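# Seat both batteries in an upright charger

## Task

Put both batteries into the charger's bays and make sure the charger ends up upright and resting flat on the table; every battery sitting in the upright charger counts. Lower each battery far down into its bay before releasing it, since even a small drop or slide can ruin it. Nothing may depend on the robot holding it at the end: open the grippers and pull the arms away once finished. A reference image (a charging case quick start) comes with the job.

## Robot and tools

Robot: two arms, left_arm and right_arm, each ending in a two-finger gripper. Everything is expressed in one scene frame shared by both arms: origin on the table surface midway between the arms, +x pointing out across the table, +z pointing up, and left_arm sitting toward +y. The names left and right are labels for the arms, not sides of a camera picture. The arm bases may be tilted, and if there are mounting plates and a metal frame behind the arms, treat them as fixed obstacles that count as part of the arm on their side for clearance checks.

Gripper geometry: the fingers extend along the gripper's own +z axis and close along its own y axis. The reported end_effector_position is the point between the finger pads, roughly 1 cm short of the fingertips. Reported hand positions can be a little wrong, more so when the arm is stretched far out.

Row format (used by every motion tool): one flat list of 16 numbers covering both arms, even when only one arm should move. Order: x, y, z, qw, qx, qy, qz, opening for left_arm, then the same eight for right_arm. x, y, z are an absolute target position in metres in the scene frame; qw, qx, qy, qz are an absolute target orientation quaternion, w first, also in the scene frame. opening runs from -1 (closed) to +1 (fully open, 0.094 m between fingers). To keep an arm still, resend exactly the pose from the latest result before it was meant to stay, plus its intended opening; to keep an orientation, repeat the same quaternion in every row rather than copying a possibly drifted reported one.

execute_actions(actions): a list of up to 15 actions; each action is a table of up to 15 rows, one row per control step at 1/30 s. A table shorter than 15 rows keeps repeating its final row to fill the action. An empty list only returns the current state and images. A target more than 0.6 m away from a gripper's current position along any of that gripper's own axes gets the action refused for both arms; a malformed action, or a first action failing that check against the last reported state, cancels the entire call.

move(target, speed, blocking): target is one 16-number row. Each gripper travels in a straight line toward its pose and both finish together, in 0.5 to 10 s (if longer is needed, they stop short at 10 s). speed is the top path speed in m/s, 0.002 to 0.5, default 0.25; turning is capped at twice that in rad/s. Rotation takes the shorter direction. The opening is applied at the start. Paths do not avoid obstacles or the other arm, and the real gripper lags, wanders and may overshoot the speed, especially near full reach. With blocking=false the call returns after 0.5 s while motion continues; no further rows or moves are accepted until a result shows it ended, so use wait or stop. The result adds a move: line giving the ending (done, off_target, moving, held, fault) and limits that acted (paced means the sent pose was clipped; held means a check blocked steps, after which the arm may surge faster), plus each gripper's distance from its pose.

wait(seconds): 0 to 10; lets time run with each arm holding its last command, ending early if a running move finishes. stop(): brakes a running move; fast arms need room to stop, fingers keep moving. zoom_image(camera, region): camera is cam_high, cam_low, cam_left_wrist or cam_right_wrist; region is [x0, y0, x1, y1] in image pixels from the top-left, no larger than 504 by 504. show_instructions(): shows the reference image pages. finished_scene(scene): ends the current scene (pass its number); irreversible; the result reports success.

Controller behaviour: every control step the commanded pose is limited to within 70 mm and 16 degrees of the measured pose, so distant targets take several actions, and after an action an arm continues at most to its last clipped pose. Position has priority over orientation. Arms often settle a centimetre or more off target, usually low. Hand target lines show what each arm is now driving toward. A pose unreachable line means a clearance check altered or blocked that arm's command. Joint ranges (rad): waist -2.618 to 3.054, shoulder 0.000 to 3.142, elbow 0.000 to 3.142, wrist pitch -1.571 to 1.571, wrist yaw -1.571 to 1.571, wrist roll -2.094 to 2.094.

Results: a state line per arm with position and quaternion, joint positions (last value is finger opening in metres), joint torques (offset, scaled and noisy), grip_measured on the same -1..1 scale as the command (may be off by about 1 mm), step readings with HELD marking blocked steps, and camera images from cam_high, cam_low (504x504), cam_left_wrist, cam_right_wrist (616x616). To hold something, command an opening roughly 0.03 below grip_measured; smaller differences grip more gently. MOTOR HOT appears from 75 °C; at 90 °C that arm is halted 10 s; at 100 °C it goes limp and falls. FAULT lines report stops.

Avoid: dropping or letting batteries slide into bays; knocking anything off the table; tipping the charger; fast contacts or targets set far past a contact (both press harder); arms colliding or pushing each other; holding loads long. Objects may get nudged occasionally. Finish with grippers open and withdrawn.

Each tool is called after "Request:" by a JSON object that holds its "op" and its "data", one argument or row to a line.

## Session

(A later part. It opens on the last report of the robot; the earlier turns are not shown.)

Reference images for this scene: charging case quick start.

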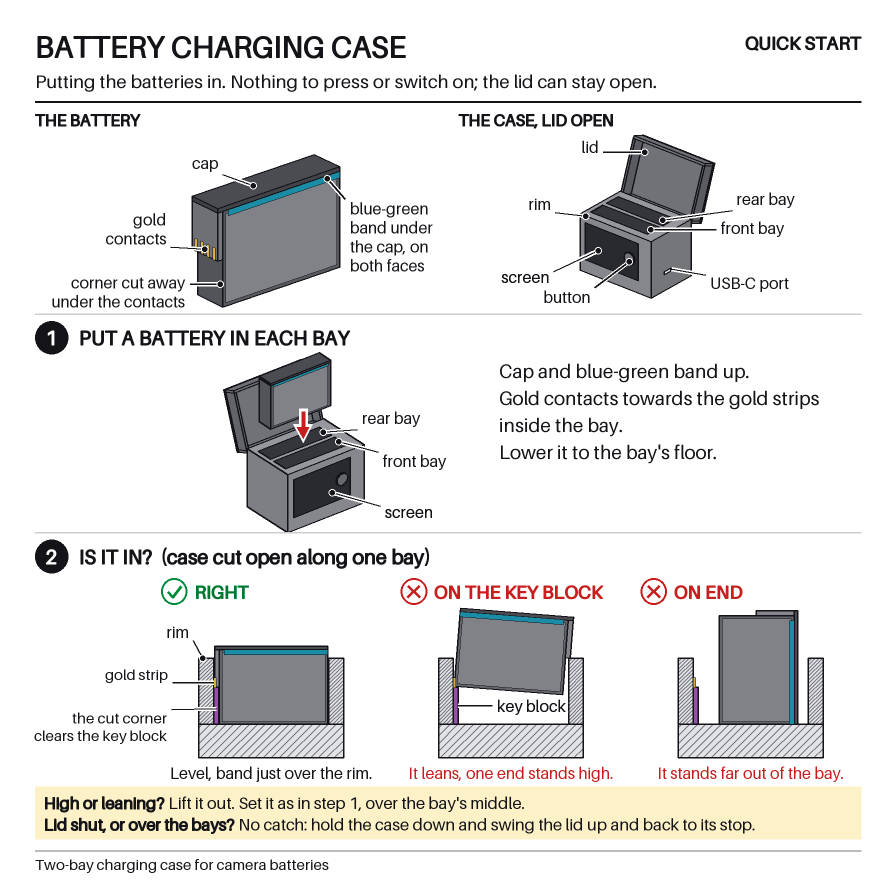

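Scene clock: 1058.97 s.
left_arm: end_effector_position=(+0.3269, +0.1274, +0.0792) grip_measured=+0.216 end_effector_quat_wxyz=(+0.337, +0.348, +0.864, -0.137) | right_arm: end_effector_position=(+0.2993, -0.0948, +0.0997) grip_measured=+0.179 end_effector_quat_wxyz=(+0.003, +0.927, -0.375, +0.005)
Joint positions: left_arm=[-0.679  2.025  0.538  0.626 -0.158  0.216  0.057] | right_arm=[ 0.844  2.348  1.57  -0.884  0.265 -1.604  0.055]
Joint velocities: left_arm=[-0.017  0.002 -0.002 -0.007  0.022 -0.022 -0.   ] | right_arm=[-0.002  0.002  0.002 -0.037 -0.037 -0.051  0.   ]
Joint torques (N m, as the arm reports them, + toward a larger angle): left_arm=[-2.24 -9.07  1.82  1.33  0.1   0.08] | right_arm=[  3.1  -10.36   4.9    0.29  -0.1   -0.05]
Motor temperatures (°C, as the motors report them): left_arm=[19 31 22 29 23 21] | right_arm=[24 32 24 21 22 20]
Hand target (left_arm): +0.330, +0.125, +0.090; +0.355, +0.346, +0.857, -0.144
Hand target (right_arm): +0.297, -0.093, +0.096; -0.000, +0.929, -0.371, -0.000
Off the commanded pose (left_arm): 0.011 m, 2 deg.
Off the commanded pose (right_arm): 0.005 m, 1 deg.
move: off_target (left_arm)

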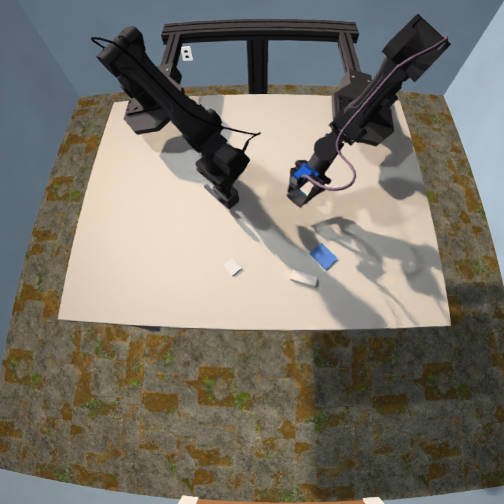

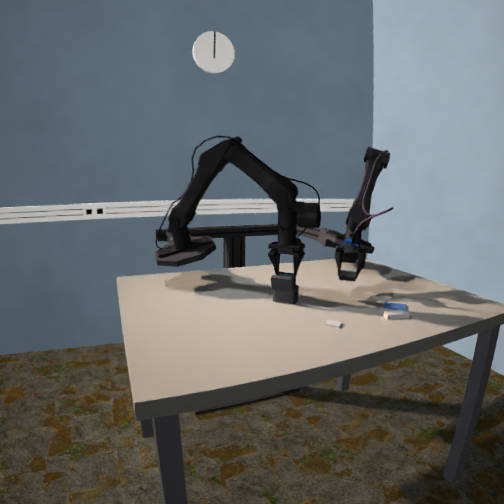

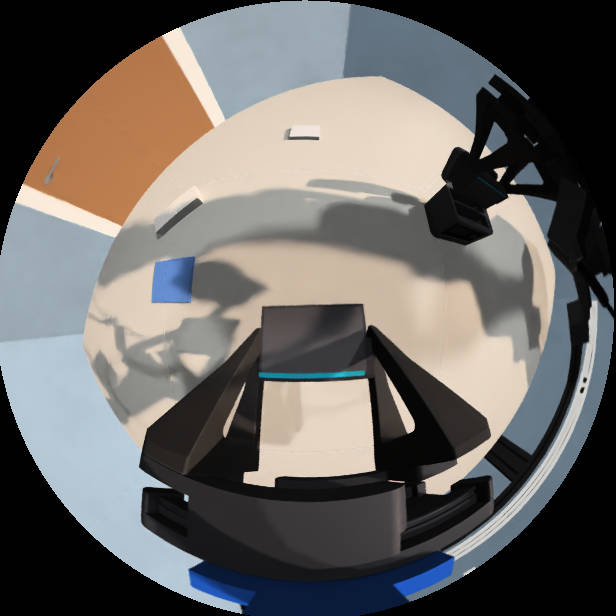

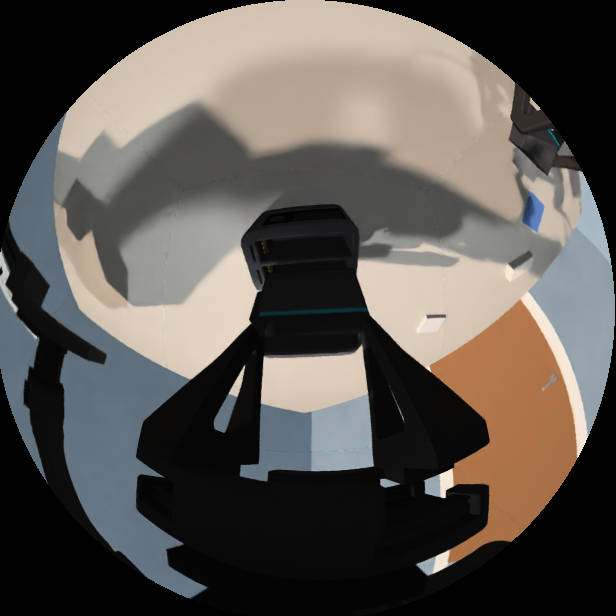

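Request:
{"op": "move", "data": {
  "target": [0.33,0.125,0.09,0.355,0.346,0.857,-0.144,0.18, 0.288,-0.082,0.132,0,0.9285,-0.3714,0,0.16],
  "speed": 0.05
}}

Request:
{"op": "move", "data": {
  "target": [0.33,0.125,0.09,0.355,0.346,0.857,-0.144,0.18, 0.2937,-0.0933,0.092,0,0.9285,-0.3714,0,0.16],
  "speed": 0.04
}}

Request:
{"op": "zoom_image", "data": {
  "camera": "cam_right_wrist",
  "region": [240, 230, 380, 310]
}}

Scene clock: 1065.90 s.
left_arm: end_effector_position=(+0.3269, +0.1274, +0.0792) grip_measured=+0.216 end_effector_quat_wxyz=(+0.337, +0.348, +0.864, -0.137) | right_arm: end_effector_position=(+0.2843, -0.0928, +0.1097) grip_measured=+0.179 end_effector_quat_wxyz=(+0.024, +0.929, -0.370, -0.002)
Joint positions: left_arm=[-0.679  2.025  0.538  0.625 -0.158  0.216  0.057] | right_arm=[ 0.88   2.348  1.597 -0.967  0.265 -1.566  0.055]
Joint velocities: left_arm=[ 0.007  0.007 -0.002 -0.11  -0.022 -0.007 -0.   ] | right_arm=[-0.012 -0.002 -0.027 -0.051 -0.022 -0.037  0.   ]
Joint torques (N m, as the arm reports them, + toward a larger angle): left_arm=[-2.33 -9.24  1.82  1.36  0.12  0.09] | right_arm=[  4.64 -13.56   9.12  -0.16  -0.15   0.05]
Motor temperatures (°C, as the motors report them): left_arm=[19 31 22 29 23 21] | right_arm=[24 32 24 21 22 20]
Hand target (left_arm): +0.330, +0.125, +0.090; +0.354, +0.346, +0.857, -0.144
Hand target (right_arm): +0.288, -0.082, +0.132; +0.000, +0.929, -0.371, +0.000
Off the commanded pose (left_arm): 0.012 m, 2 deg.
Off the commanded pose (right_arm): 0.025 m, 3 deg.
move: off_target (left_arm, right_arm)

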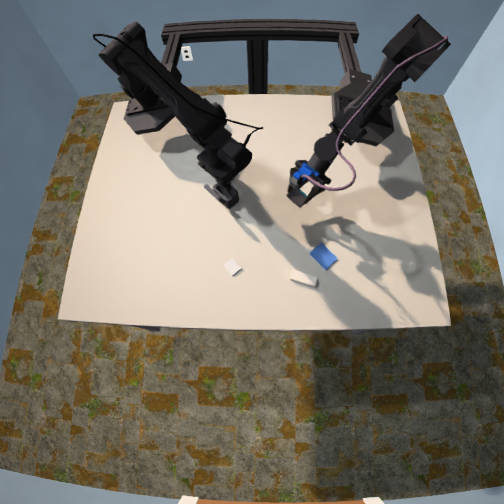

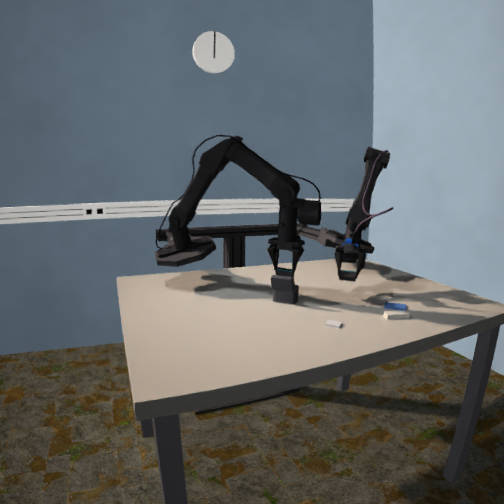

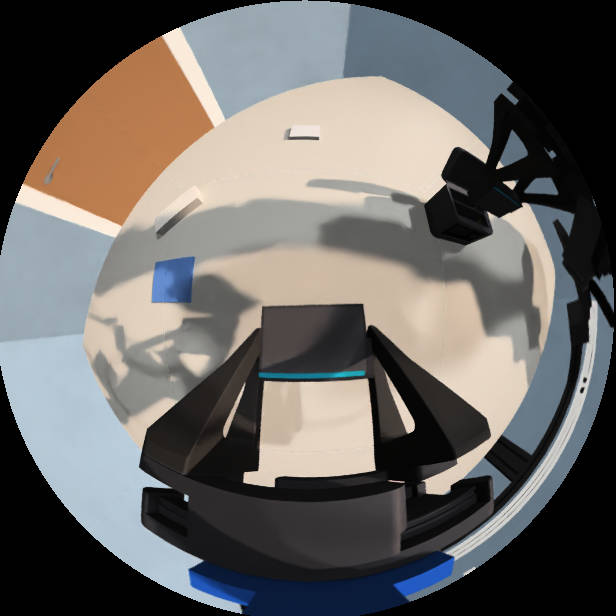

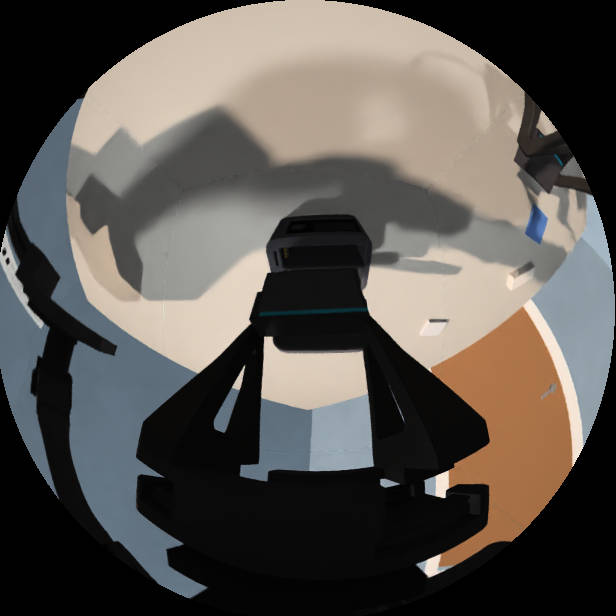

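Scene clock: 1066.93 s.
left_arm: end_effector_position=(+0.3269, +0.1274, +0.0792) grip_measured=+0.216 end_effector_quat_wxyz=(+0.337, +0.348, +0.864, -0.137) | right_arm: end_effector_position=(+0.2952, -0.0950, +0.0952) grip_measured=+0.179 end_effector_quat_wxyz=(+0.003, +0.927, -0.375, +0.005)
Joint positions: left_arm=[-0.679  2.025  0.538  0.626 -0.158  0.216  0.057] | right_arm=[ 0.848  2.348  1.547 -0.864  0.265 -1.601  0.055]
Joint velocities: left_arm=[ 0.007 -0.007  0.007 -0.051  0.007  0.007  0.001] | right_arm=[-0.027  0.007 -0.007 -0.022  0.037 -0.022 -0.   ]
Joint torques (N m, as the arm reports them, + toward a larger angle): left_arm=[-2.29 -9.1   1.74  1.34  0.09  0.07] | right_arm=[  3.09 -10.43   5.03   0.26  -0.13  -0.08]
Motor temperatures (°C, as the motors report them): left_arm=[19 31 22 29 23 21] | right_arm=[24 32 24 21 22 20]
Hand target (left_arm): +0.330, +0.125, +0.090; +0.355, +0.346, +0.857, -0.144
Hand target (right_arm): +0.293, -0.093, +0.092; -0.000, +0.929, -0.371, -0.000
Off the commanded pose (left_arm): 0.011 m, 2 deg.
Off the commanded pose (right_arm): 0.004 m, 1 deg.
move: off_target (left_arm)

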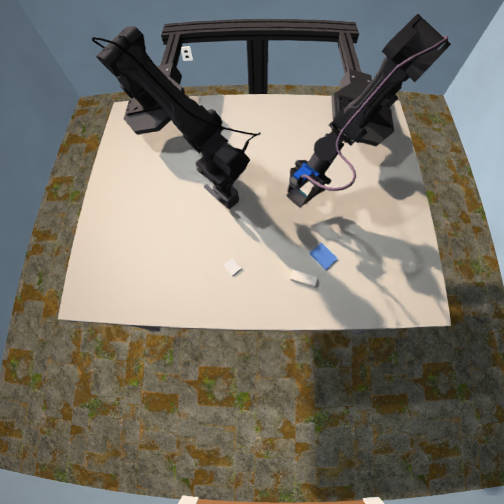

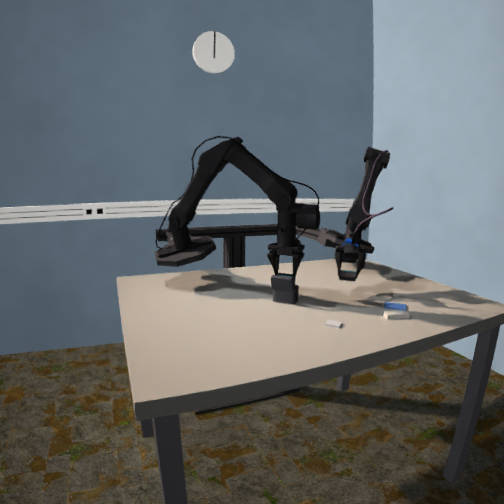

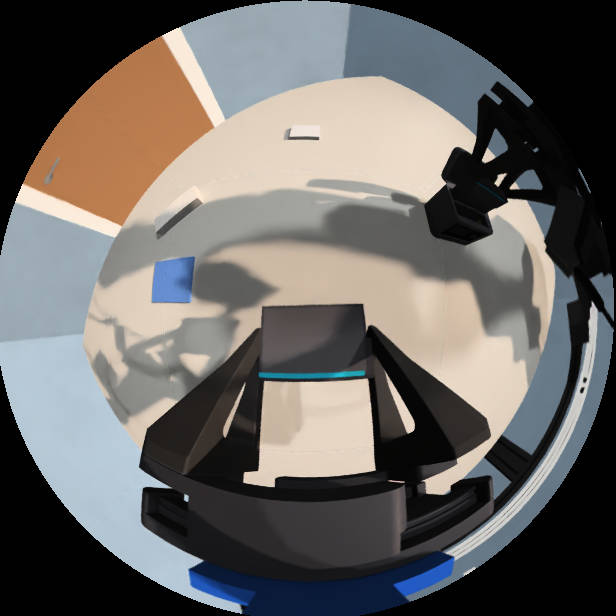

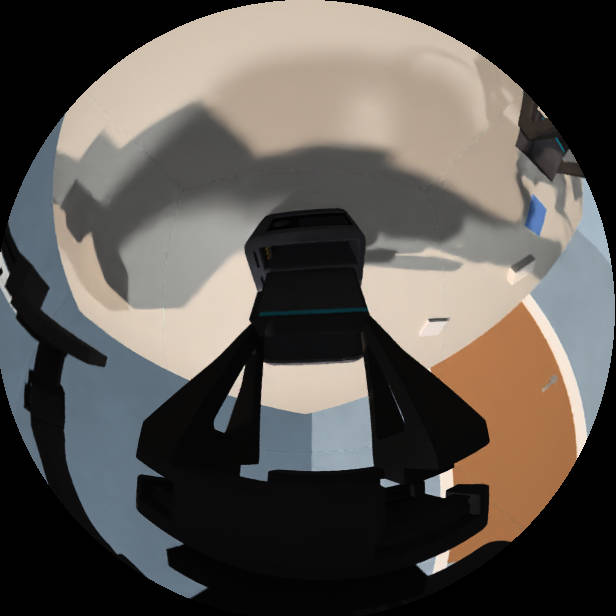

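Region (240, 230, 380, 310) of cam_right_wrist's 616x616 image, scaled by 3.600, with more detail than that image has; it fills the top 288 rows of this view, and the rest is white.

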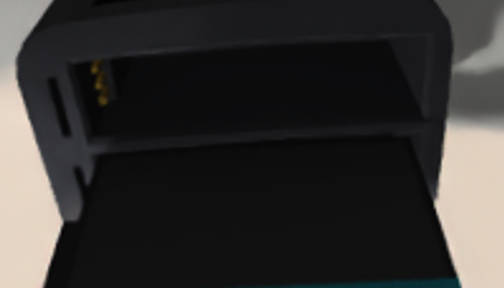

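Request:
{"op": "move", "data": {
  "target": [0.33,0.125,0.09,0.355,0.346,0.857,-0.144,0.18, 0.288,-0.082,0.132,0,0.930,-0.3677,0,0.16],
  "speed": 0.05
}}

Request:
{"op": "move", "data": {
  "target": [0.33,0.125,0.09,0.355,0.346,0.857,-0.144,0.18, 0.2953,-0.0930,0.092,0,0.930,-0.3677,0,0.16],
  "speed": 0.04
}}

Request:
{"op": "zoom_image", "data": {
  "camera": "cam_right_wrist",
  "region": [240, 230, 380, 310]
}}

Scene clock: 1077.57 s.
left_arm: end_effector_position=(+0.3269, +0.1274, +0.0792) grip_measured=+0.216 end_effector_quat_wxyz=(+0.337, +0.348, +0.864, -0.137) | right_arm: end_effector_position=(+0.2845, -0.0930, +0.1097) grip_measured=+0.179 end_effector_quat_wxyz=(+0.024, +0.930, -0.367, -0.002)
Joint positions: left_arm=[-0.679  2.025  0.538  0.625 -0.158  0.216  0.057] | right_arm=[ 0.879  2.348  1.597 -0.967  0.265 -1.574  0.055]
Joint velocities: left_arm=[-0.002 -0.012 -0.012  0.037 -0.037  0.037 -0.001] | right_arm=[ 0.017  0.002  0.002  0.007 -0.066  0.022  0.   ]
Joint torques (N m, as the arm reports them, + toward a larger angle): left_arm=[-2.29 -9.14  1.64  1.34  0.13  0.08] | right_arm=[  4.73 -13.44   9.17  -0.13  -0.12   0.04]
Motor temperatures (°C, as the motors report them): left_arm=[19 31 22 29 23 21] | right_arm=[24 32 24 21 22 20]
Hand target (left_arm): +0.330, +0.125, +0.090; +0.354, +0.346, +0.857, -0.144
Hand target (right_arm): +0.288, -0.082, +0.132; +0.000, +0.930, -0.368, +0.000
Off the commanded pose (left_arm): 0.012 m, 2 deg.
Off the commanded pose (right_arm): 0.025 m, 3 deg.
move: off_target (left_arm, right_arm)

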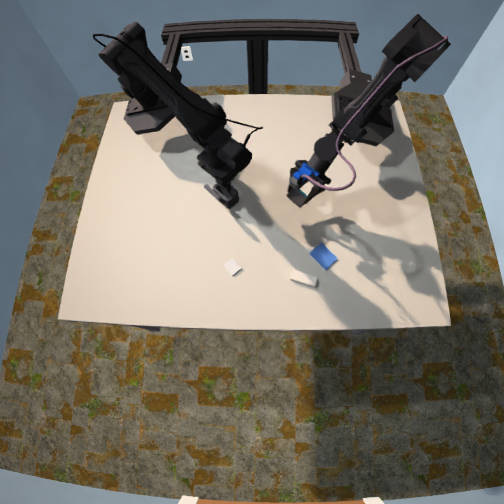

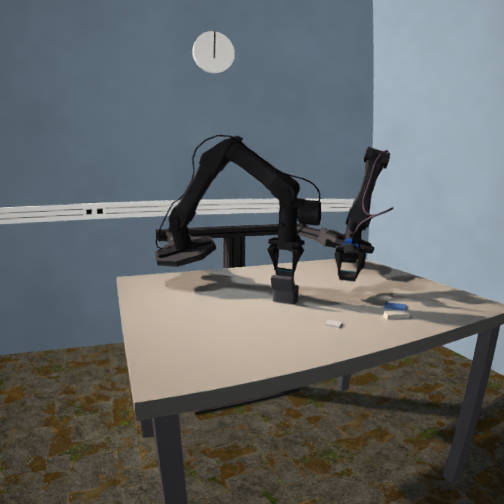

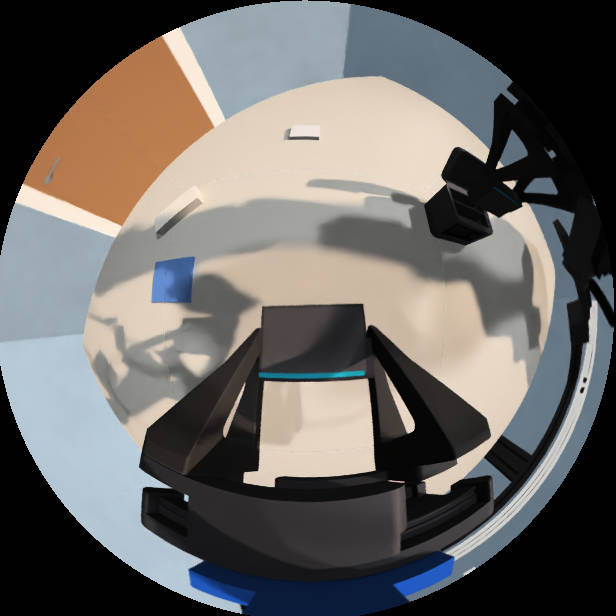

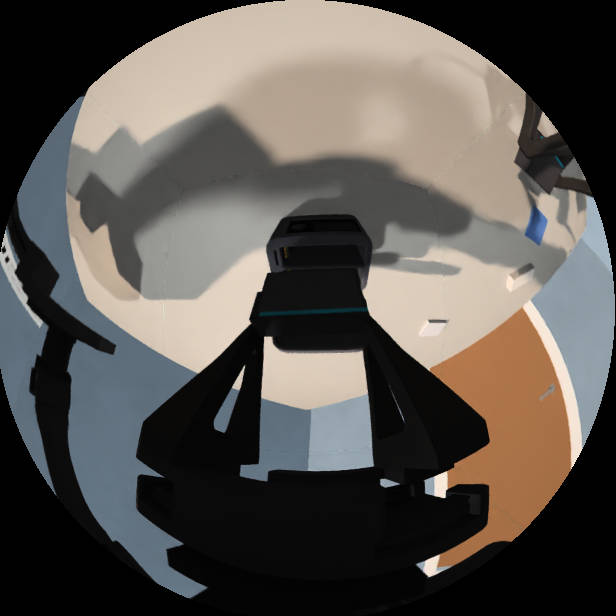

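Scene clock: 1078.60 s.
left_arm: end_effector_position=(+0.3269, +0.1274, +0.0792) grip_measured=+0.216 end_effector_quat_wxyz=(+0.337, +0.348, +0.864, -0.137) | right_arm: end_effector_position=(+0.2957, -0.0952, +0.0934) grip_measured=+0.179 end_effector_quat_wxyz=(+0.006, +0.929, -0.370, +0.003)
Joint positions: left_arm=[-0.679  2.025  0.538  0.626 -0.158  0.216  0.057] | right_arm=[ 0.846  2.357  1.555 -0.869  0.265 -1.612  0.055]
Joint velocities: left_arm=[ 0.007  0.007 -0.022 -0.066  0.022 -0.037 -0.001] | right_arm=[-0.012 -0.012  0.002  0.007 -0.095 -0.022 -0.   ]
Joint torques (N m, as the arm reports them, + toward a larger angle): left_arm=[-2.27 -9.22  1.78  1.31  0.12  0.06] | right_arm=[  3.1  -10.71   4.95   0.3   -0.08  -0.1 ]
Motor temperatures (°C, as the motors report them): left_arm=[19 31 22 29 23 21] | right_arm=[24 32 24 21 22 20]
Hand target (left_arm): +0.330, +0.125, +0.090; +0.355, +0.346, +0.857, -0.144
Hand target (right_arm): +0.295, -0.093, +0.092; +0.000, +0.930, -0.368, -0.000
Off the commanded pose (left_arm): 0.011 m, 2 deg.
Off the commanded pose (right_arm): 0.003 m, 1 deg.
move: off_target (left_arm)

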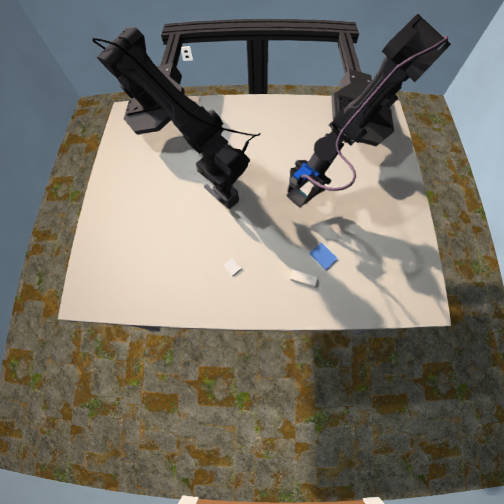

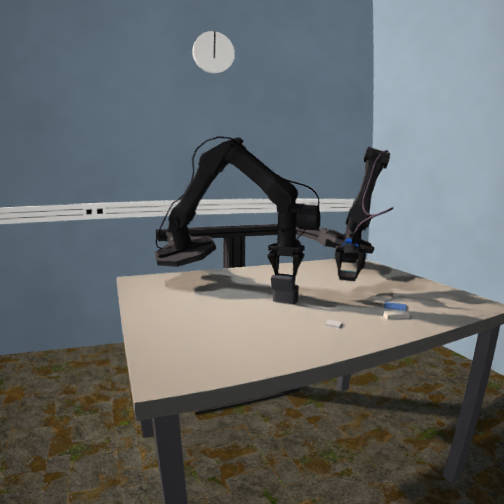

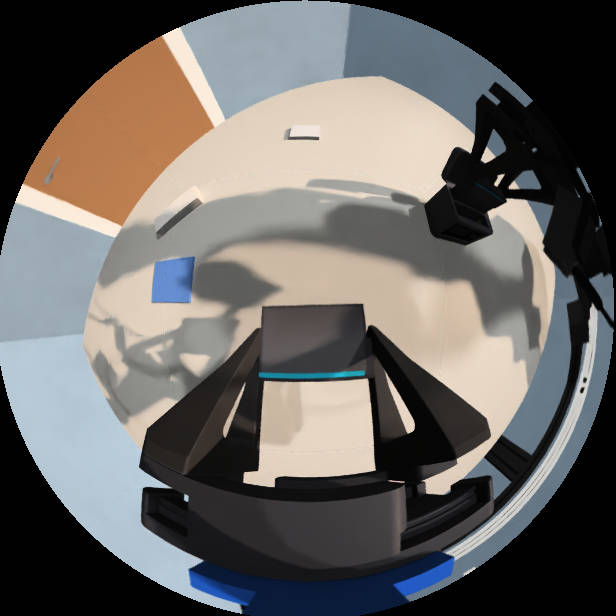

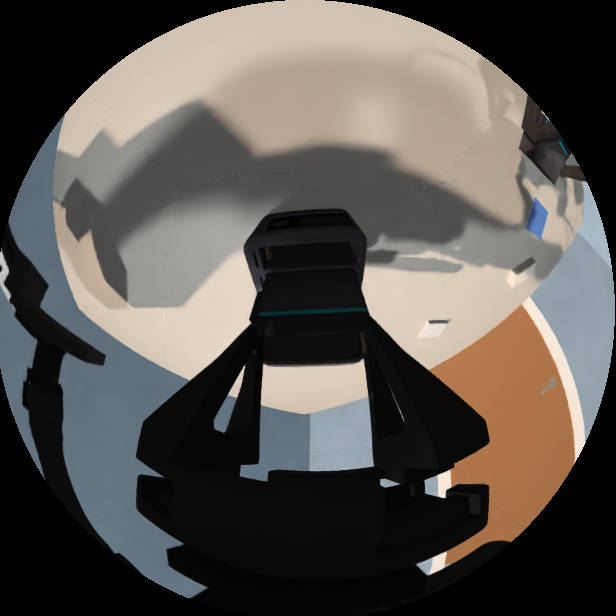

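Region (240, 230, 380, 310) of cam_right_wrist's 616x616 image, scaled by 3.600, with more detail than that image has; it fills the top 288 rows of this view, and the rest is white.

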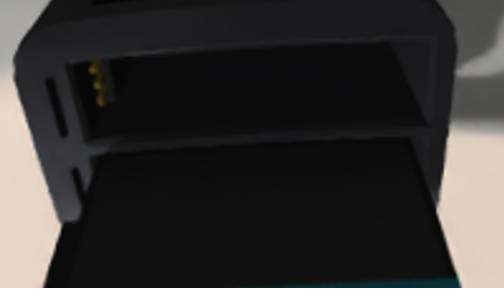

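Request:
{"op": "move", "data": {
  "target": [0.33,0.125,0.09,0.355,0.346,0.857,-0.144,0.18, 0.2965,-0.0935,0.08,0,0.930,-0.3677,0,0.16],
  "speed": 0.025
}}

Request:
{"op": "zoom_image", "data": {
  "camera": "cam_right_wrist",
  "region": [240, 230, 380, 310]
}}

Scene clock: 1082.77 s.
left_arm: end_effector_position=(+0.3269, +0.1274, +0.0792) grip_measured=+0.216 end_effector_quat_wxyz=(+0.337, +0.348, +0.864, -0.137) | right_arm: end_effector_position=(+0.2967, -0.0955, +0.0811) grip_measured=+0.179 end_effector_quat_wxyz=(+0.007, +0.929, -0.369, +0.004)
Joint positions: left_arm=[-0.679  2.025  0.538  0.625 -0.158  0.216  0.057] | right_arm=[ 0.836  2.38   1.543 -0.832  0.267 -1.622  0.055]
Joint velocities: left_arm=[ 0.012 -0.017 -0.007 -0.022 -0.066 -0.037 -0.   ] | right_arm=[ 0.012  0.012  0.002 -0.007  0.051  0.022  0.002]
Joint torques (N m, as the arm reports them, + toward a larger angle): left_arm=[-2.25 -9.17  1.76  1.32  0.1   0.03] | right_arm=[  2.9  -11.04   4.94   0.25  -0.12  -0.09]
Motor temperatures (°C, as the motors report them): left_arm=[19 31 22 29 23 21] | right_arm=[24 32 24 21 22 20]
Hand target (left_arm): +0.330, +0.125, +0.090; +0.354, +0.346, +0.857, -0.144
Hand target (right_arm): +0.296, -0.094, +0.080; -0.000, +0.930, -0.368, +0.000
Off the commanded pose (left_arm): 0.012 m, 2 deg.
Off the commanded pose (right_arm): 0.002 m, 1 deg.
move: off_target (left_arm)

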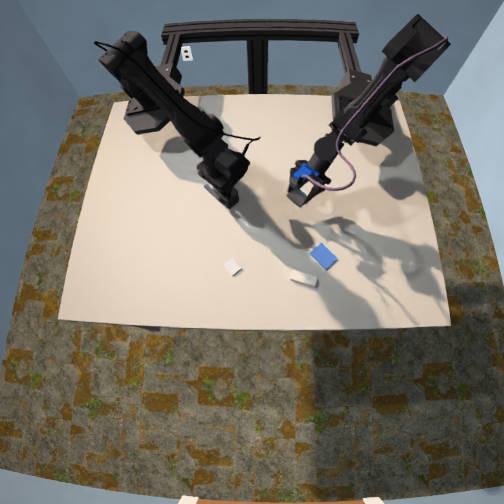

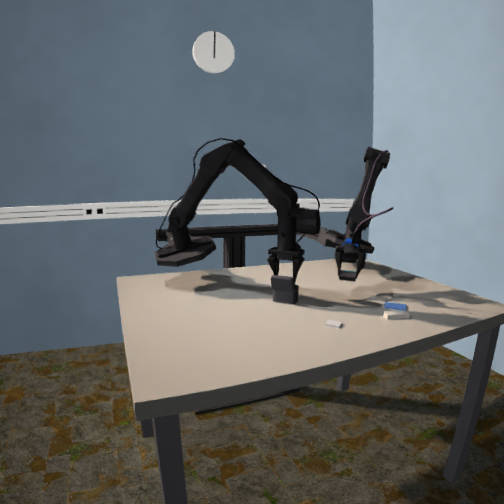

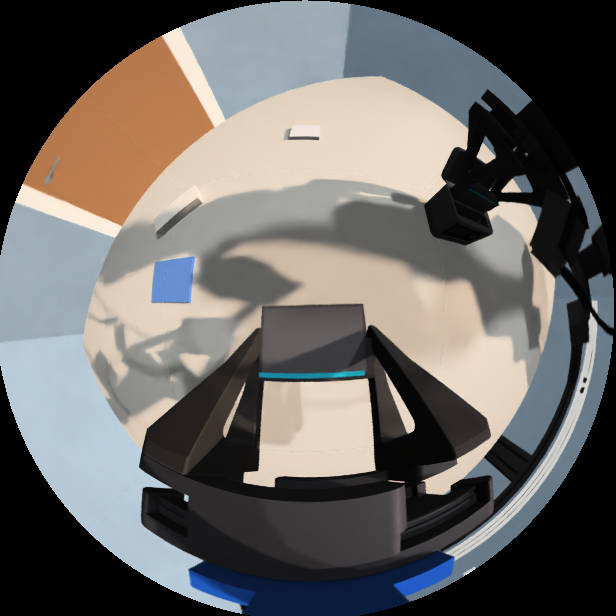

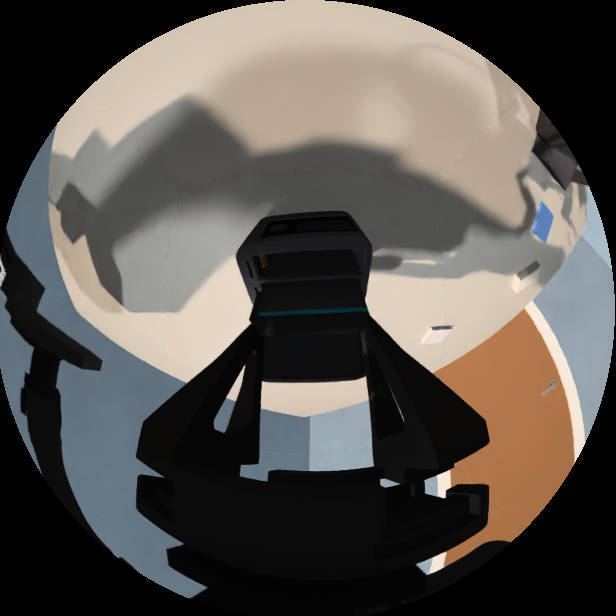

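Region (240, 230, 380, 310) of cam_right_wrist's 616x616 image, scaled by 3.600, with more detail than that image has; it fills the top 288 rows of this view, and the rest is white.

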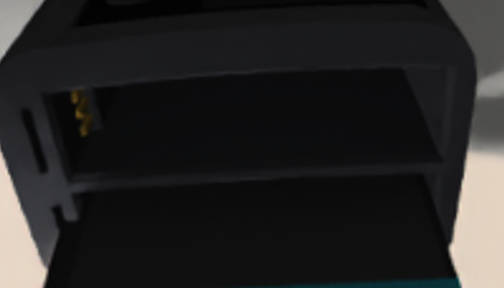

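Request:
{"op": "move", "data": {
  "target": [0.33,0.125,0.09,0.355,0.346,0.857,-0.144,0.18, 0.2975,-0.094,0.068,0,0.930,-0.3677,0,0.16],
  "speed": 0.02
}}

Request:
{"op": "move", "data": {
  "target": [0.33,0.125,0.09,0.355,0.346,0.857,-0.144,0.18, 0.2975,-0.094,0.057,0,0.930,-0.3677,0,0.16],
  "speed": 0.02
}}

Request:
{"op": "zoom_image", "data": {
  "camera": "cam_right_wrist",
  "region": [210, 180, 410, 350]
}}

Scene clock: 1093.87 s.
left_arm: end_effector_position=(+0.3269, +0.1274, +0.0792) grip_measured=+0.216 end_effector_quat_wxyz=(+0.337, +0.348, +0.864, -0.137) | right_arm: end_effector_position=(+0.2979, -0.0945, +0.0714) grip_measured=+0.179 end_effector_quat_wxyz=(+0.004, +0.930, -0.369, +0.004)
Joint positions: left_arm=[-0.679  2.025  0.538  0.626 -0.158  0.216  0.057] | right_arm=[ 0.83   2.398  1.534 -0.797  0.267 -1.632  0.055]
Joint velocities: left_arm=[ 0.002 -0.002  0.007  0.007 -0.022  0.007  0.001] | right_arm=[-0.002 -0.012  0.007 -0.037 -0.051 -0.037  0.   ]
Joint torques (N m, as the arm reports them, + toward a larger angle): left_arm=[-2.25 -9.15  1.69  1.31  0.11  0.08] | right_arm=[  2.75 -10.61   4.71   0.26  -0.1   -0.1 ]
Motor temperatures (°C, as the motors report them): left_arm=[19 31 22 29 23 21] | right_arm=[24 32 24 21 22 20]
Hand target (left_arm): +0.330, +0.125, +0.090; +0.355, +0.346, +0.857, -0.144
Hand target (right_arm): +0.297, -0.094, +0.068; +0.000, +0.930, -0.368, -0.000
Off the commanded pose (left_arm): 0.011 m, 2 deg.
Off the commanded pose (right_arm): 0.003 m, 1 deg.
move: off_target (left_arm)

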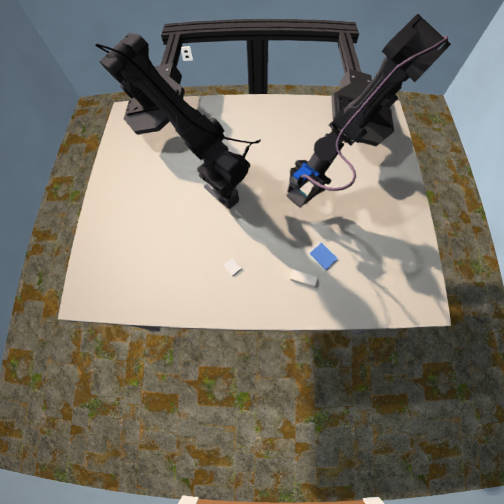

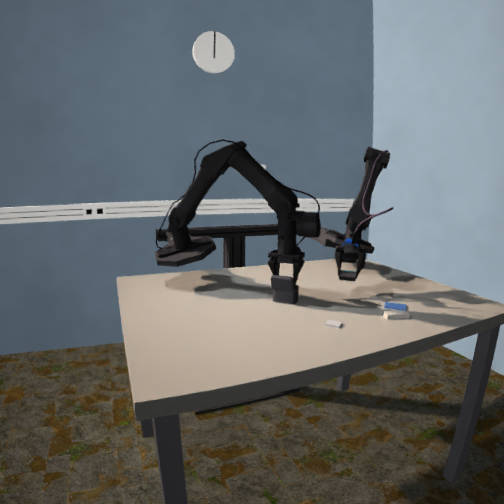

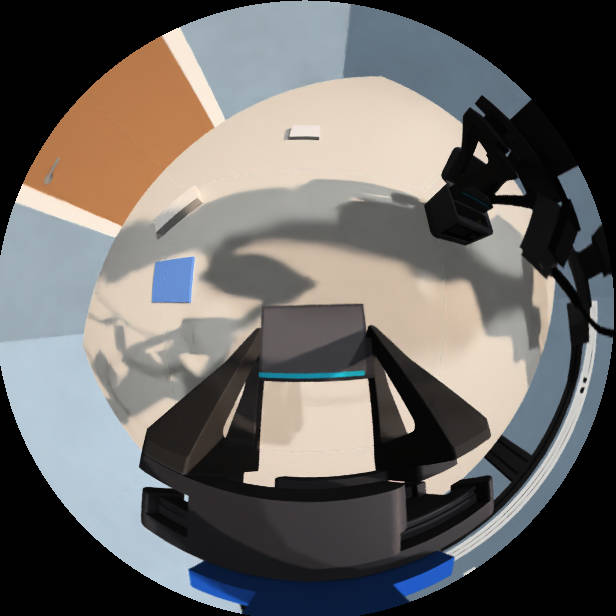

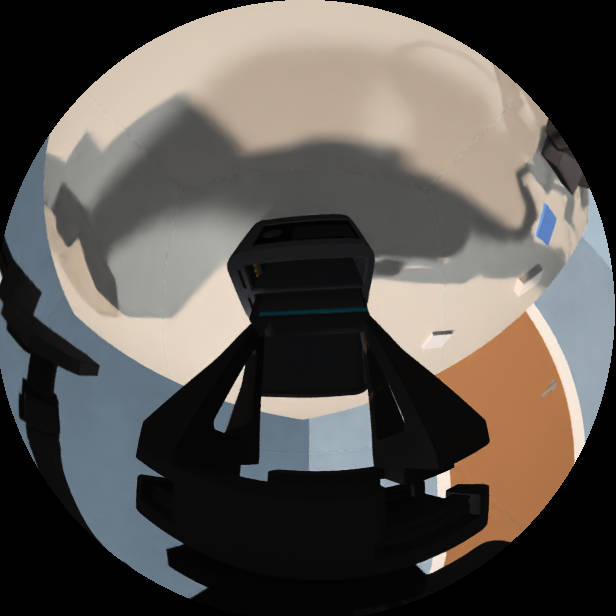

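Scene clock: 1095.10 s.
left_arm: end_effector_position=(+0.3269, +0.1274, +0.0792) grip_measured=+0.216 end_effector_quat_wxyz=(+0.337, +0.348, +0.864, -0.137) | right_arm: end_effector_position=(+0.2980, -0.0942, +0.0611) grip_measured=+0.179 end_effector_quat_wxyz=(+0.004, +0.930, -0.368, +0.004)
Joint positions: left_arm=[-0.679  2.025  0.538  0.625 -0.158  0.216  0.057] | right_arm=[ 0.824  2.418  1.524 -0.765  0.267 -1.639  0.055]
Joint velocities: left_arm=[-0.007  0.017  0.007 -0.095 -0.007  0.022 -0.   ] | right_arm=[-0.007 -0.002 -0.002 -0.051  0.007  0.007 -0.001]
Joint torques (N m, as the arm reports them, + toward a larger angle): left_arm=[-2.31 -9.16  1.7   1.33  0.09  0.06] | right_arm=[  2.64 -10.57   4.67   0.26  -0.11  -0.1 ]
Motor temperatures (°C, as the motors report them): left_arm=[19 31 22 29 23 21] | right_arm=[24 32 24 21 22 20]
Hand target (left_arm): +0.330, +0.125, +0.090; +0.354, +0.346, +0.857, -0.144
Hand target (right_arm): +0.297, -0.094, +0.057; -0.000, +0.930, -0.368, -0.000
Off the commanded pose (left_arm): 0.012 m, 2 deg.
Off the commanded pose (right_arm): 0.004 m, 1 deg.
move: off_target (left_arm)

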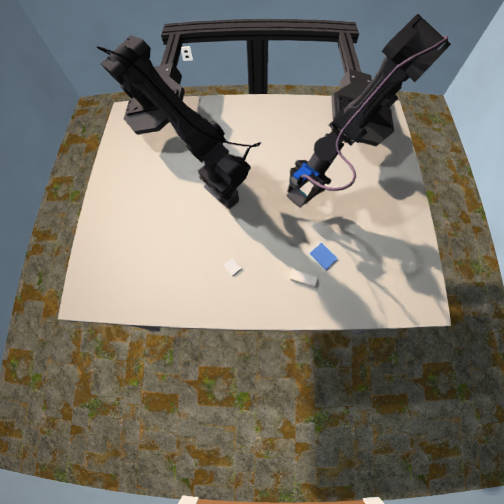

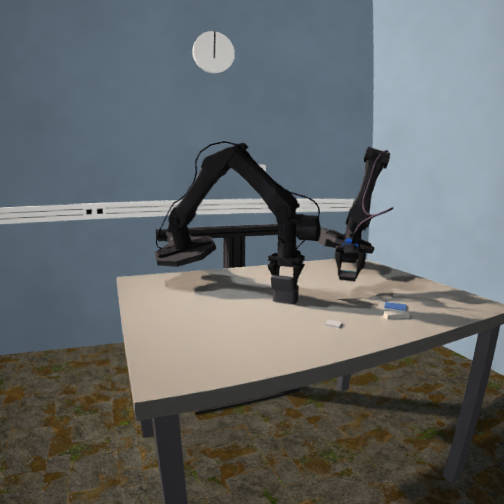

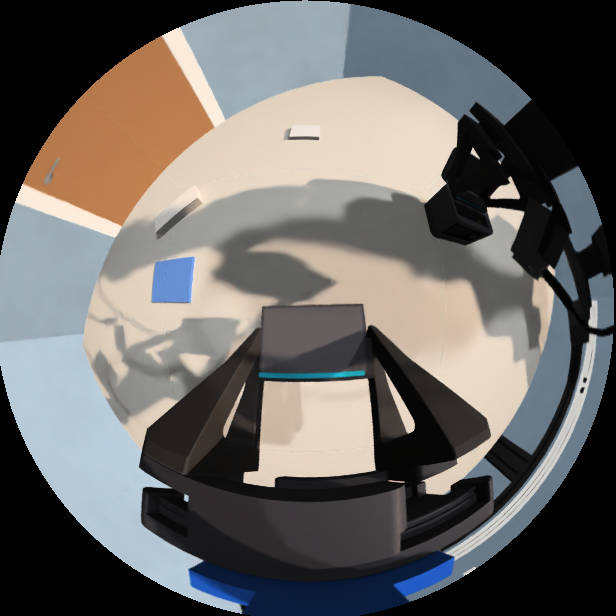

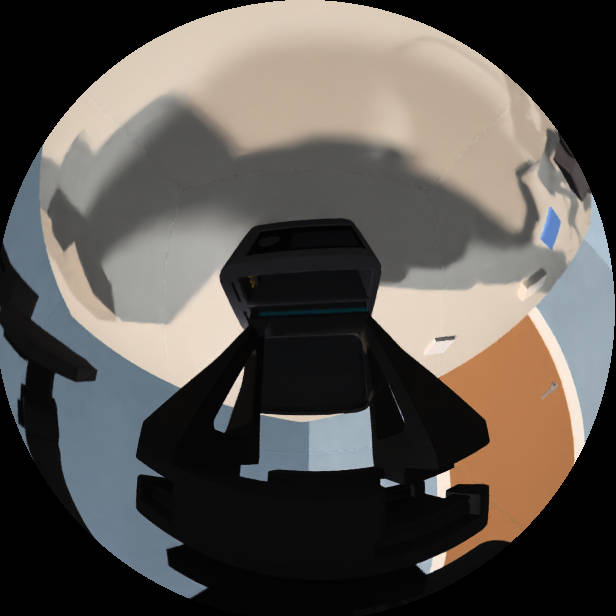

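Region (210, 180, 410, 350) of cam_right_wrist's 616x616 image, scaled by 2.520, with more detail than that image has; it fills the top 428 rows of this view, and the rest is white.

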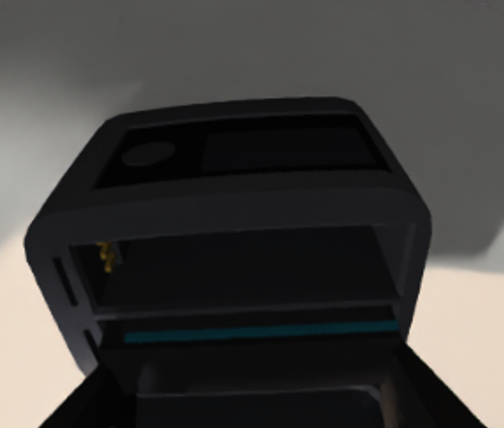

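Request:
{"op": "move", "data": {
  "target": [0.33,0.125,0.09,0.355,0.346,0.857,-0.144,0.18, 0.298,-0.094,0.052,0,0.930,-0.3677,0,0.16],
  "speed": 0.012
}}

Request:
{"op": "zoom_image", "data": {
  "camera": "cam_right_wrist",
  "region": [210, 180, 410, 350]
}}

Scene clock: 1100.03 s.
left_arm: end_effector_position=(+0.3269, +0.1274, +0.0792) grip_measured=+0.216 end_effector_quat_wxyz=(+0.337, +0.348, +0.864, -0.137) | right_arm: end_effector_position=(+0.2980, -0.0938, +0.0598) grip_measured=+0.179 end_effector_quat_wxyz=(+0.004, +0.930, -0.367, +0.005)
Joint positions: left_arm=[-0.679  2.025  0.538  0.625 -0.158  0.216  0.057] | right_arm=[ 0.824  2.421  1.524 -0.761  0.267 -1.643  0.055]
Joint velocities: left_arm=[-0.007  0.002 -0.017 -0.022  0.007  0.022 -0.   ] | right_arm=[ 0.002 -0.007 -0.002  0.007 -0.037  0.007 -0.001]
Joint torques (N m, as the arm reports them, + toward a larger angle): left_arm=[-2.26 -9.09  1.74  1.36  0.07  0.06] | right_arm=[ 2.35 -9.93  4.32  0.43 -0.09 -0.11]
Motor temperatures (°C, as the motors report them): left_arm=[19 31 22 29 23 21] | right_arm=[24 32 24 21 22 20]
Hand target (left_arm): +0.330, +0.125, +0.090; +0.355, +0.346, +0.857, -0.144
Hand target (right_arm): +0.298, -0.094, +0.052; -0.000, +0.930, -0.368, -0.000
Off the commanded pose (left_arm): 0.012 m, 2 deg.
Off the commanded pose (right_arm): 0.008 m, 1 deg.
move: off_target (left_arm)

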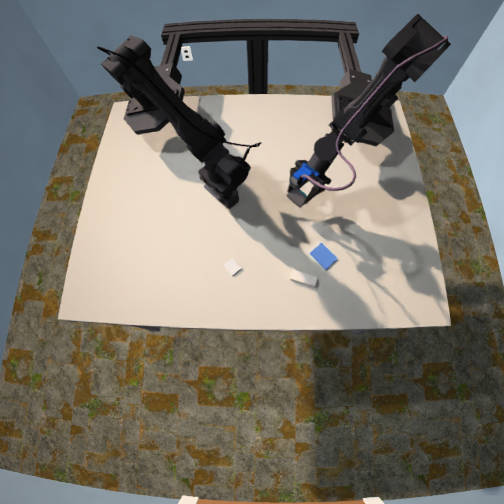

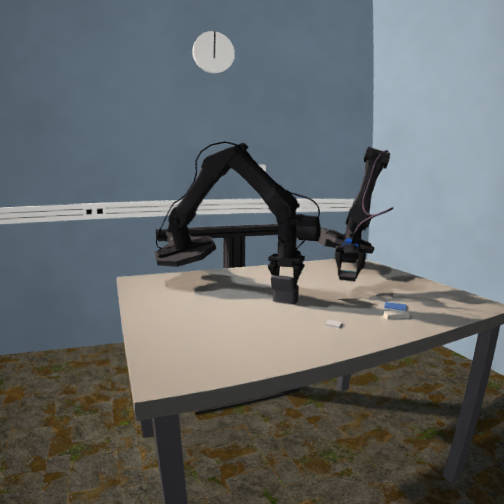

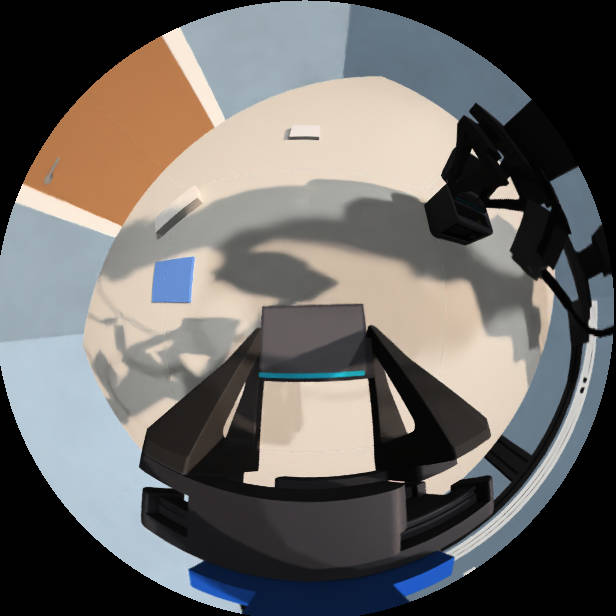

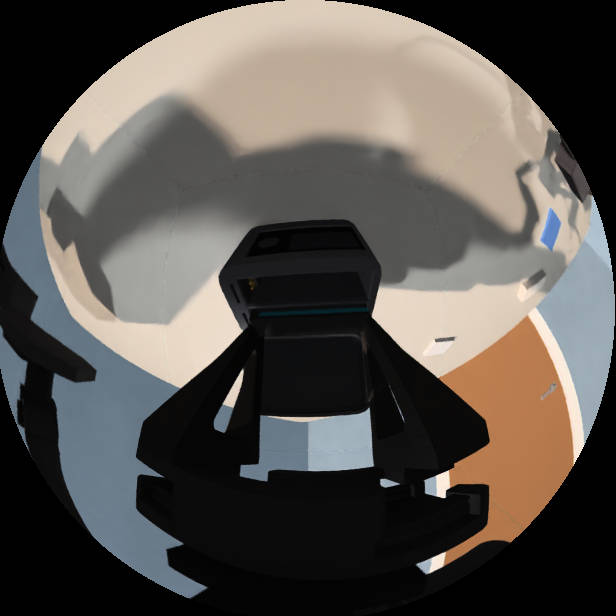

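Region (210, 180, 410, 350) of cam_right_wrist's 616x616 image, scaled by 2.520, with more detail than that image has; it fills the top 428 rows of this view, and the rest is white.

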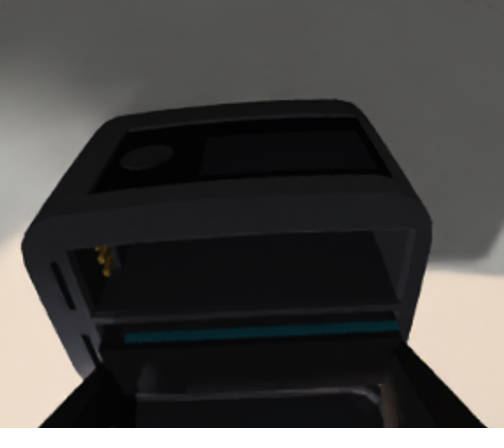

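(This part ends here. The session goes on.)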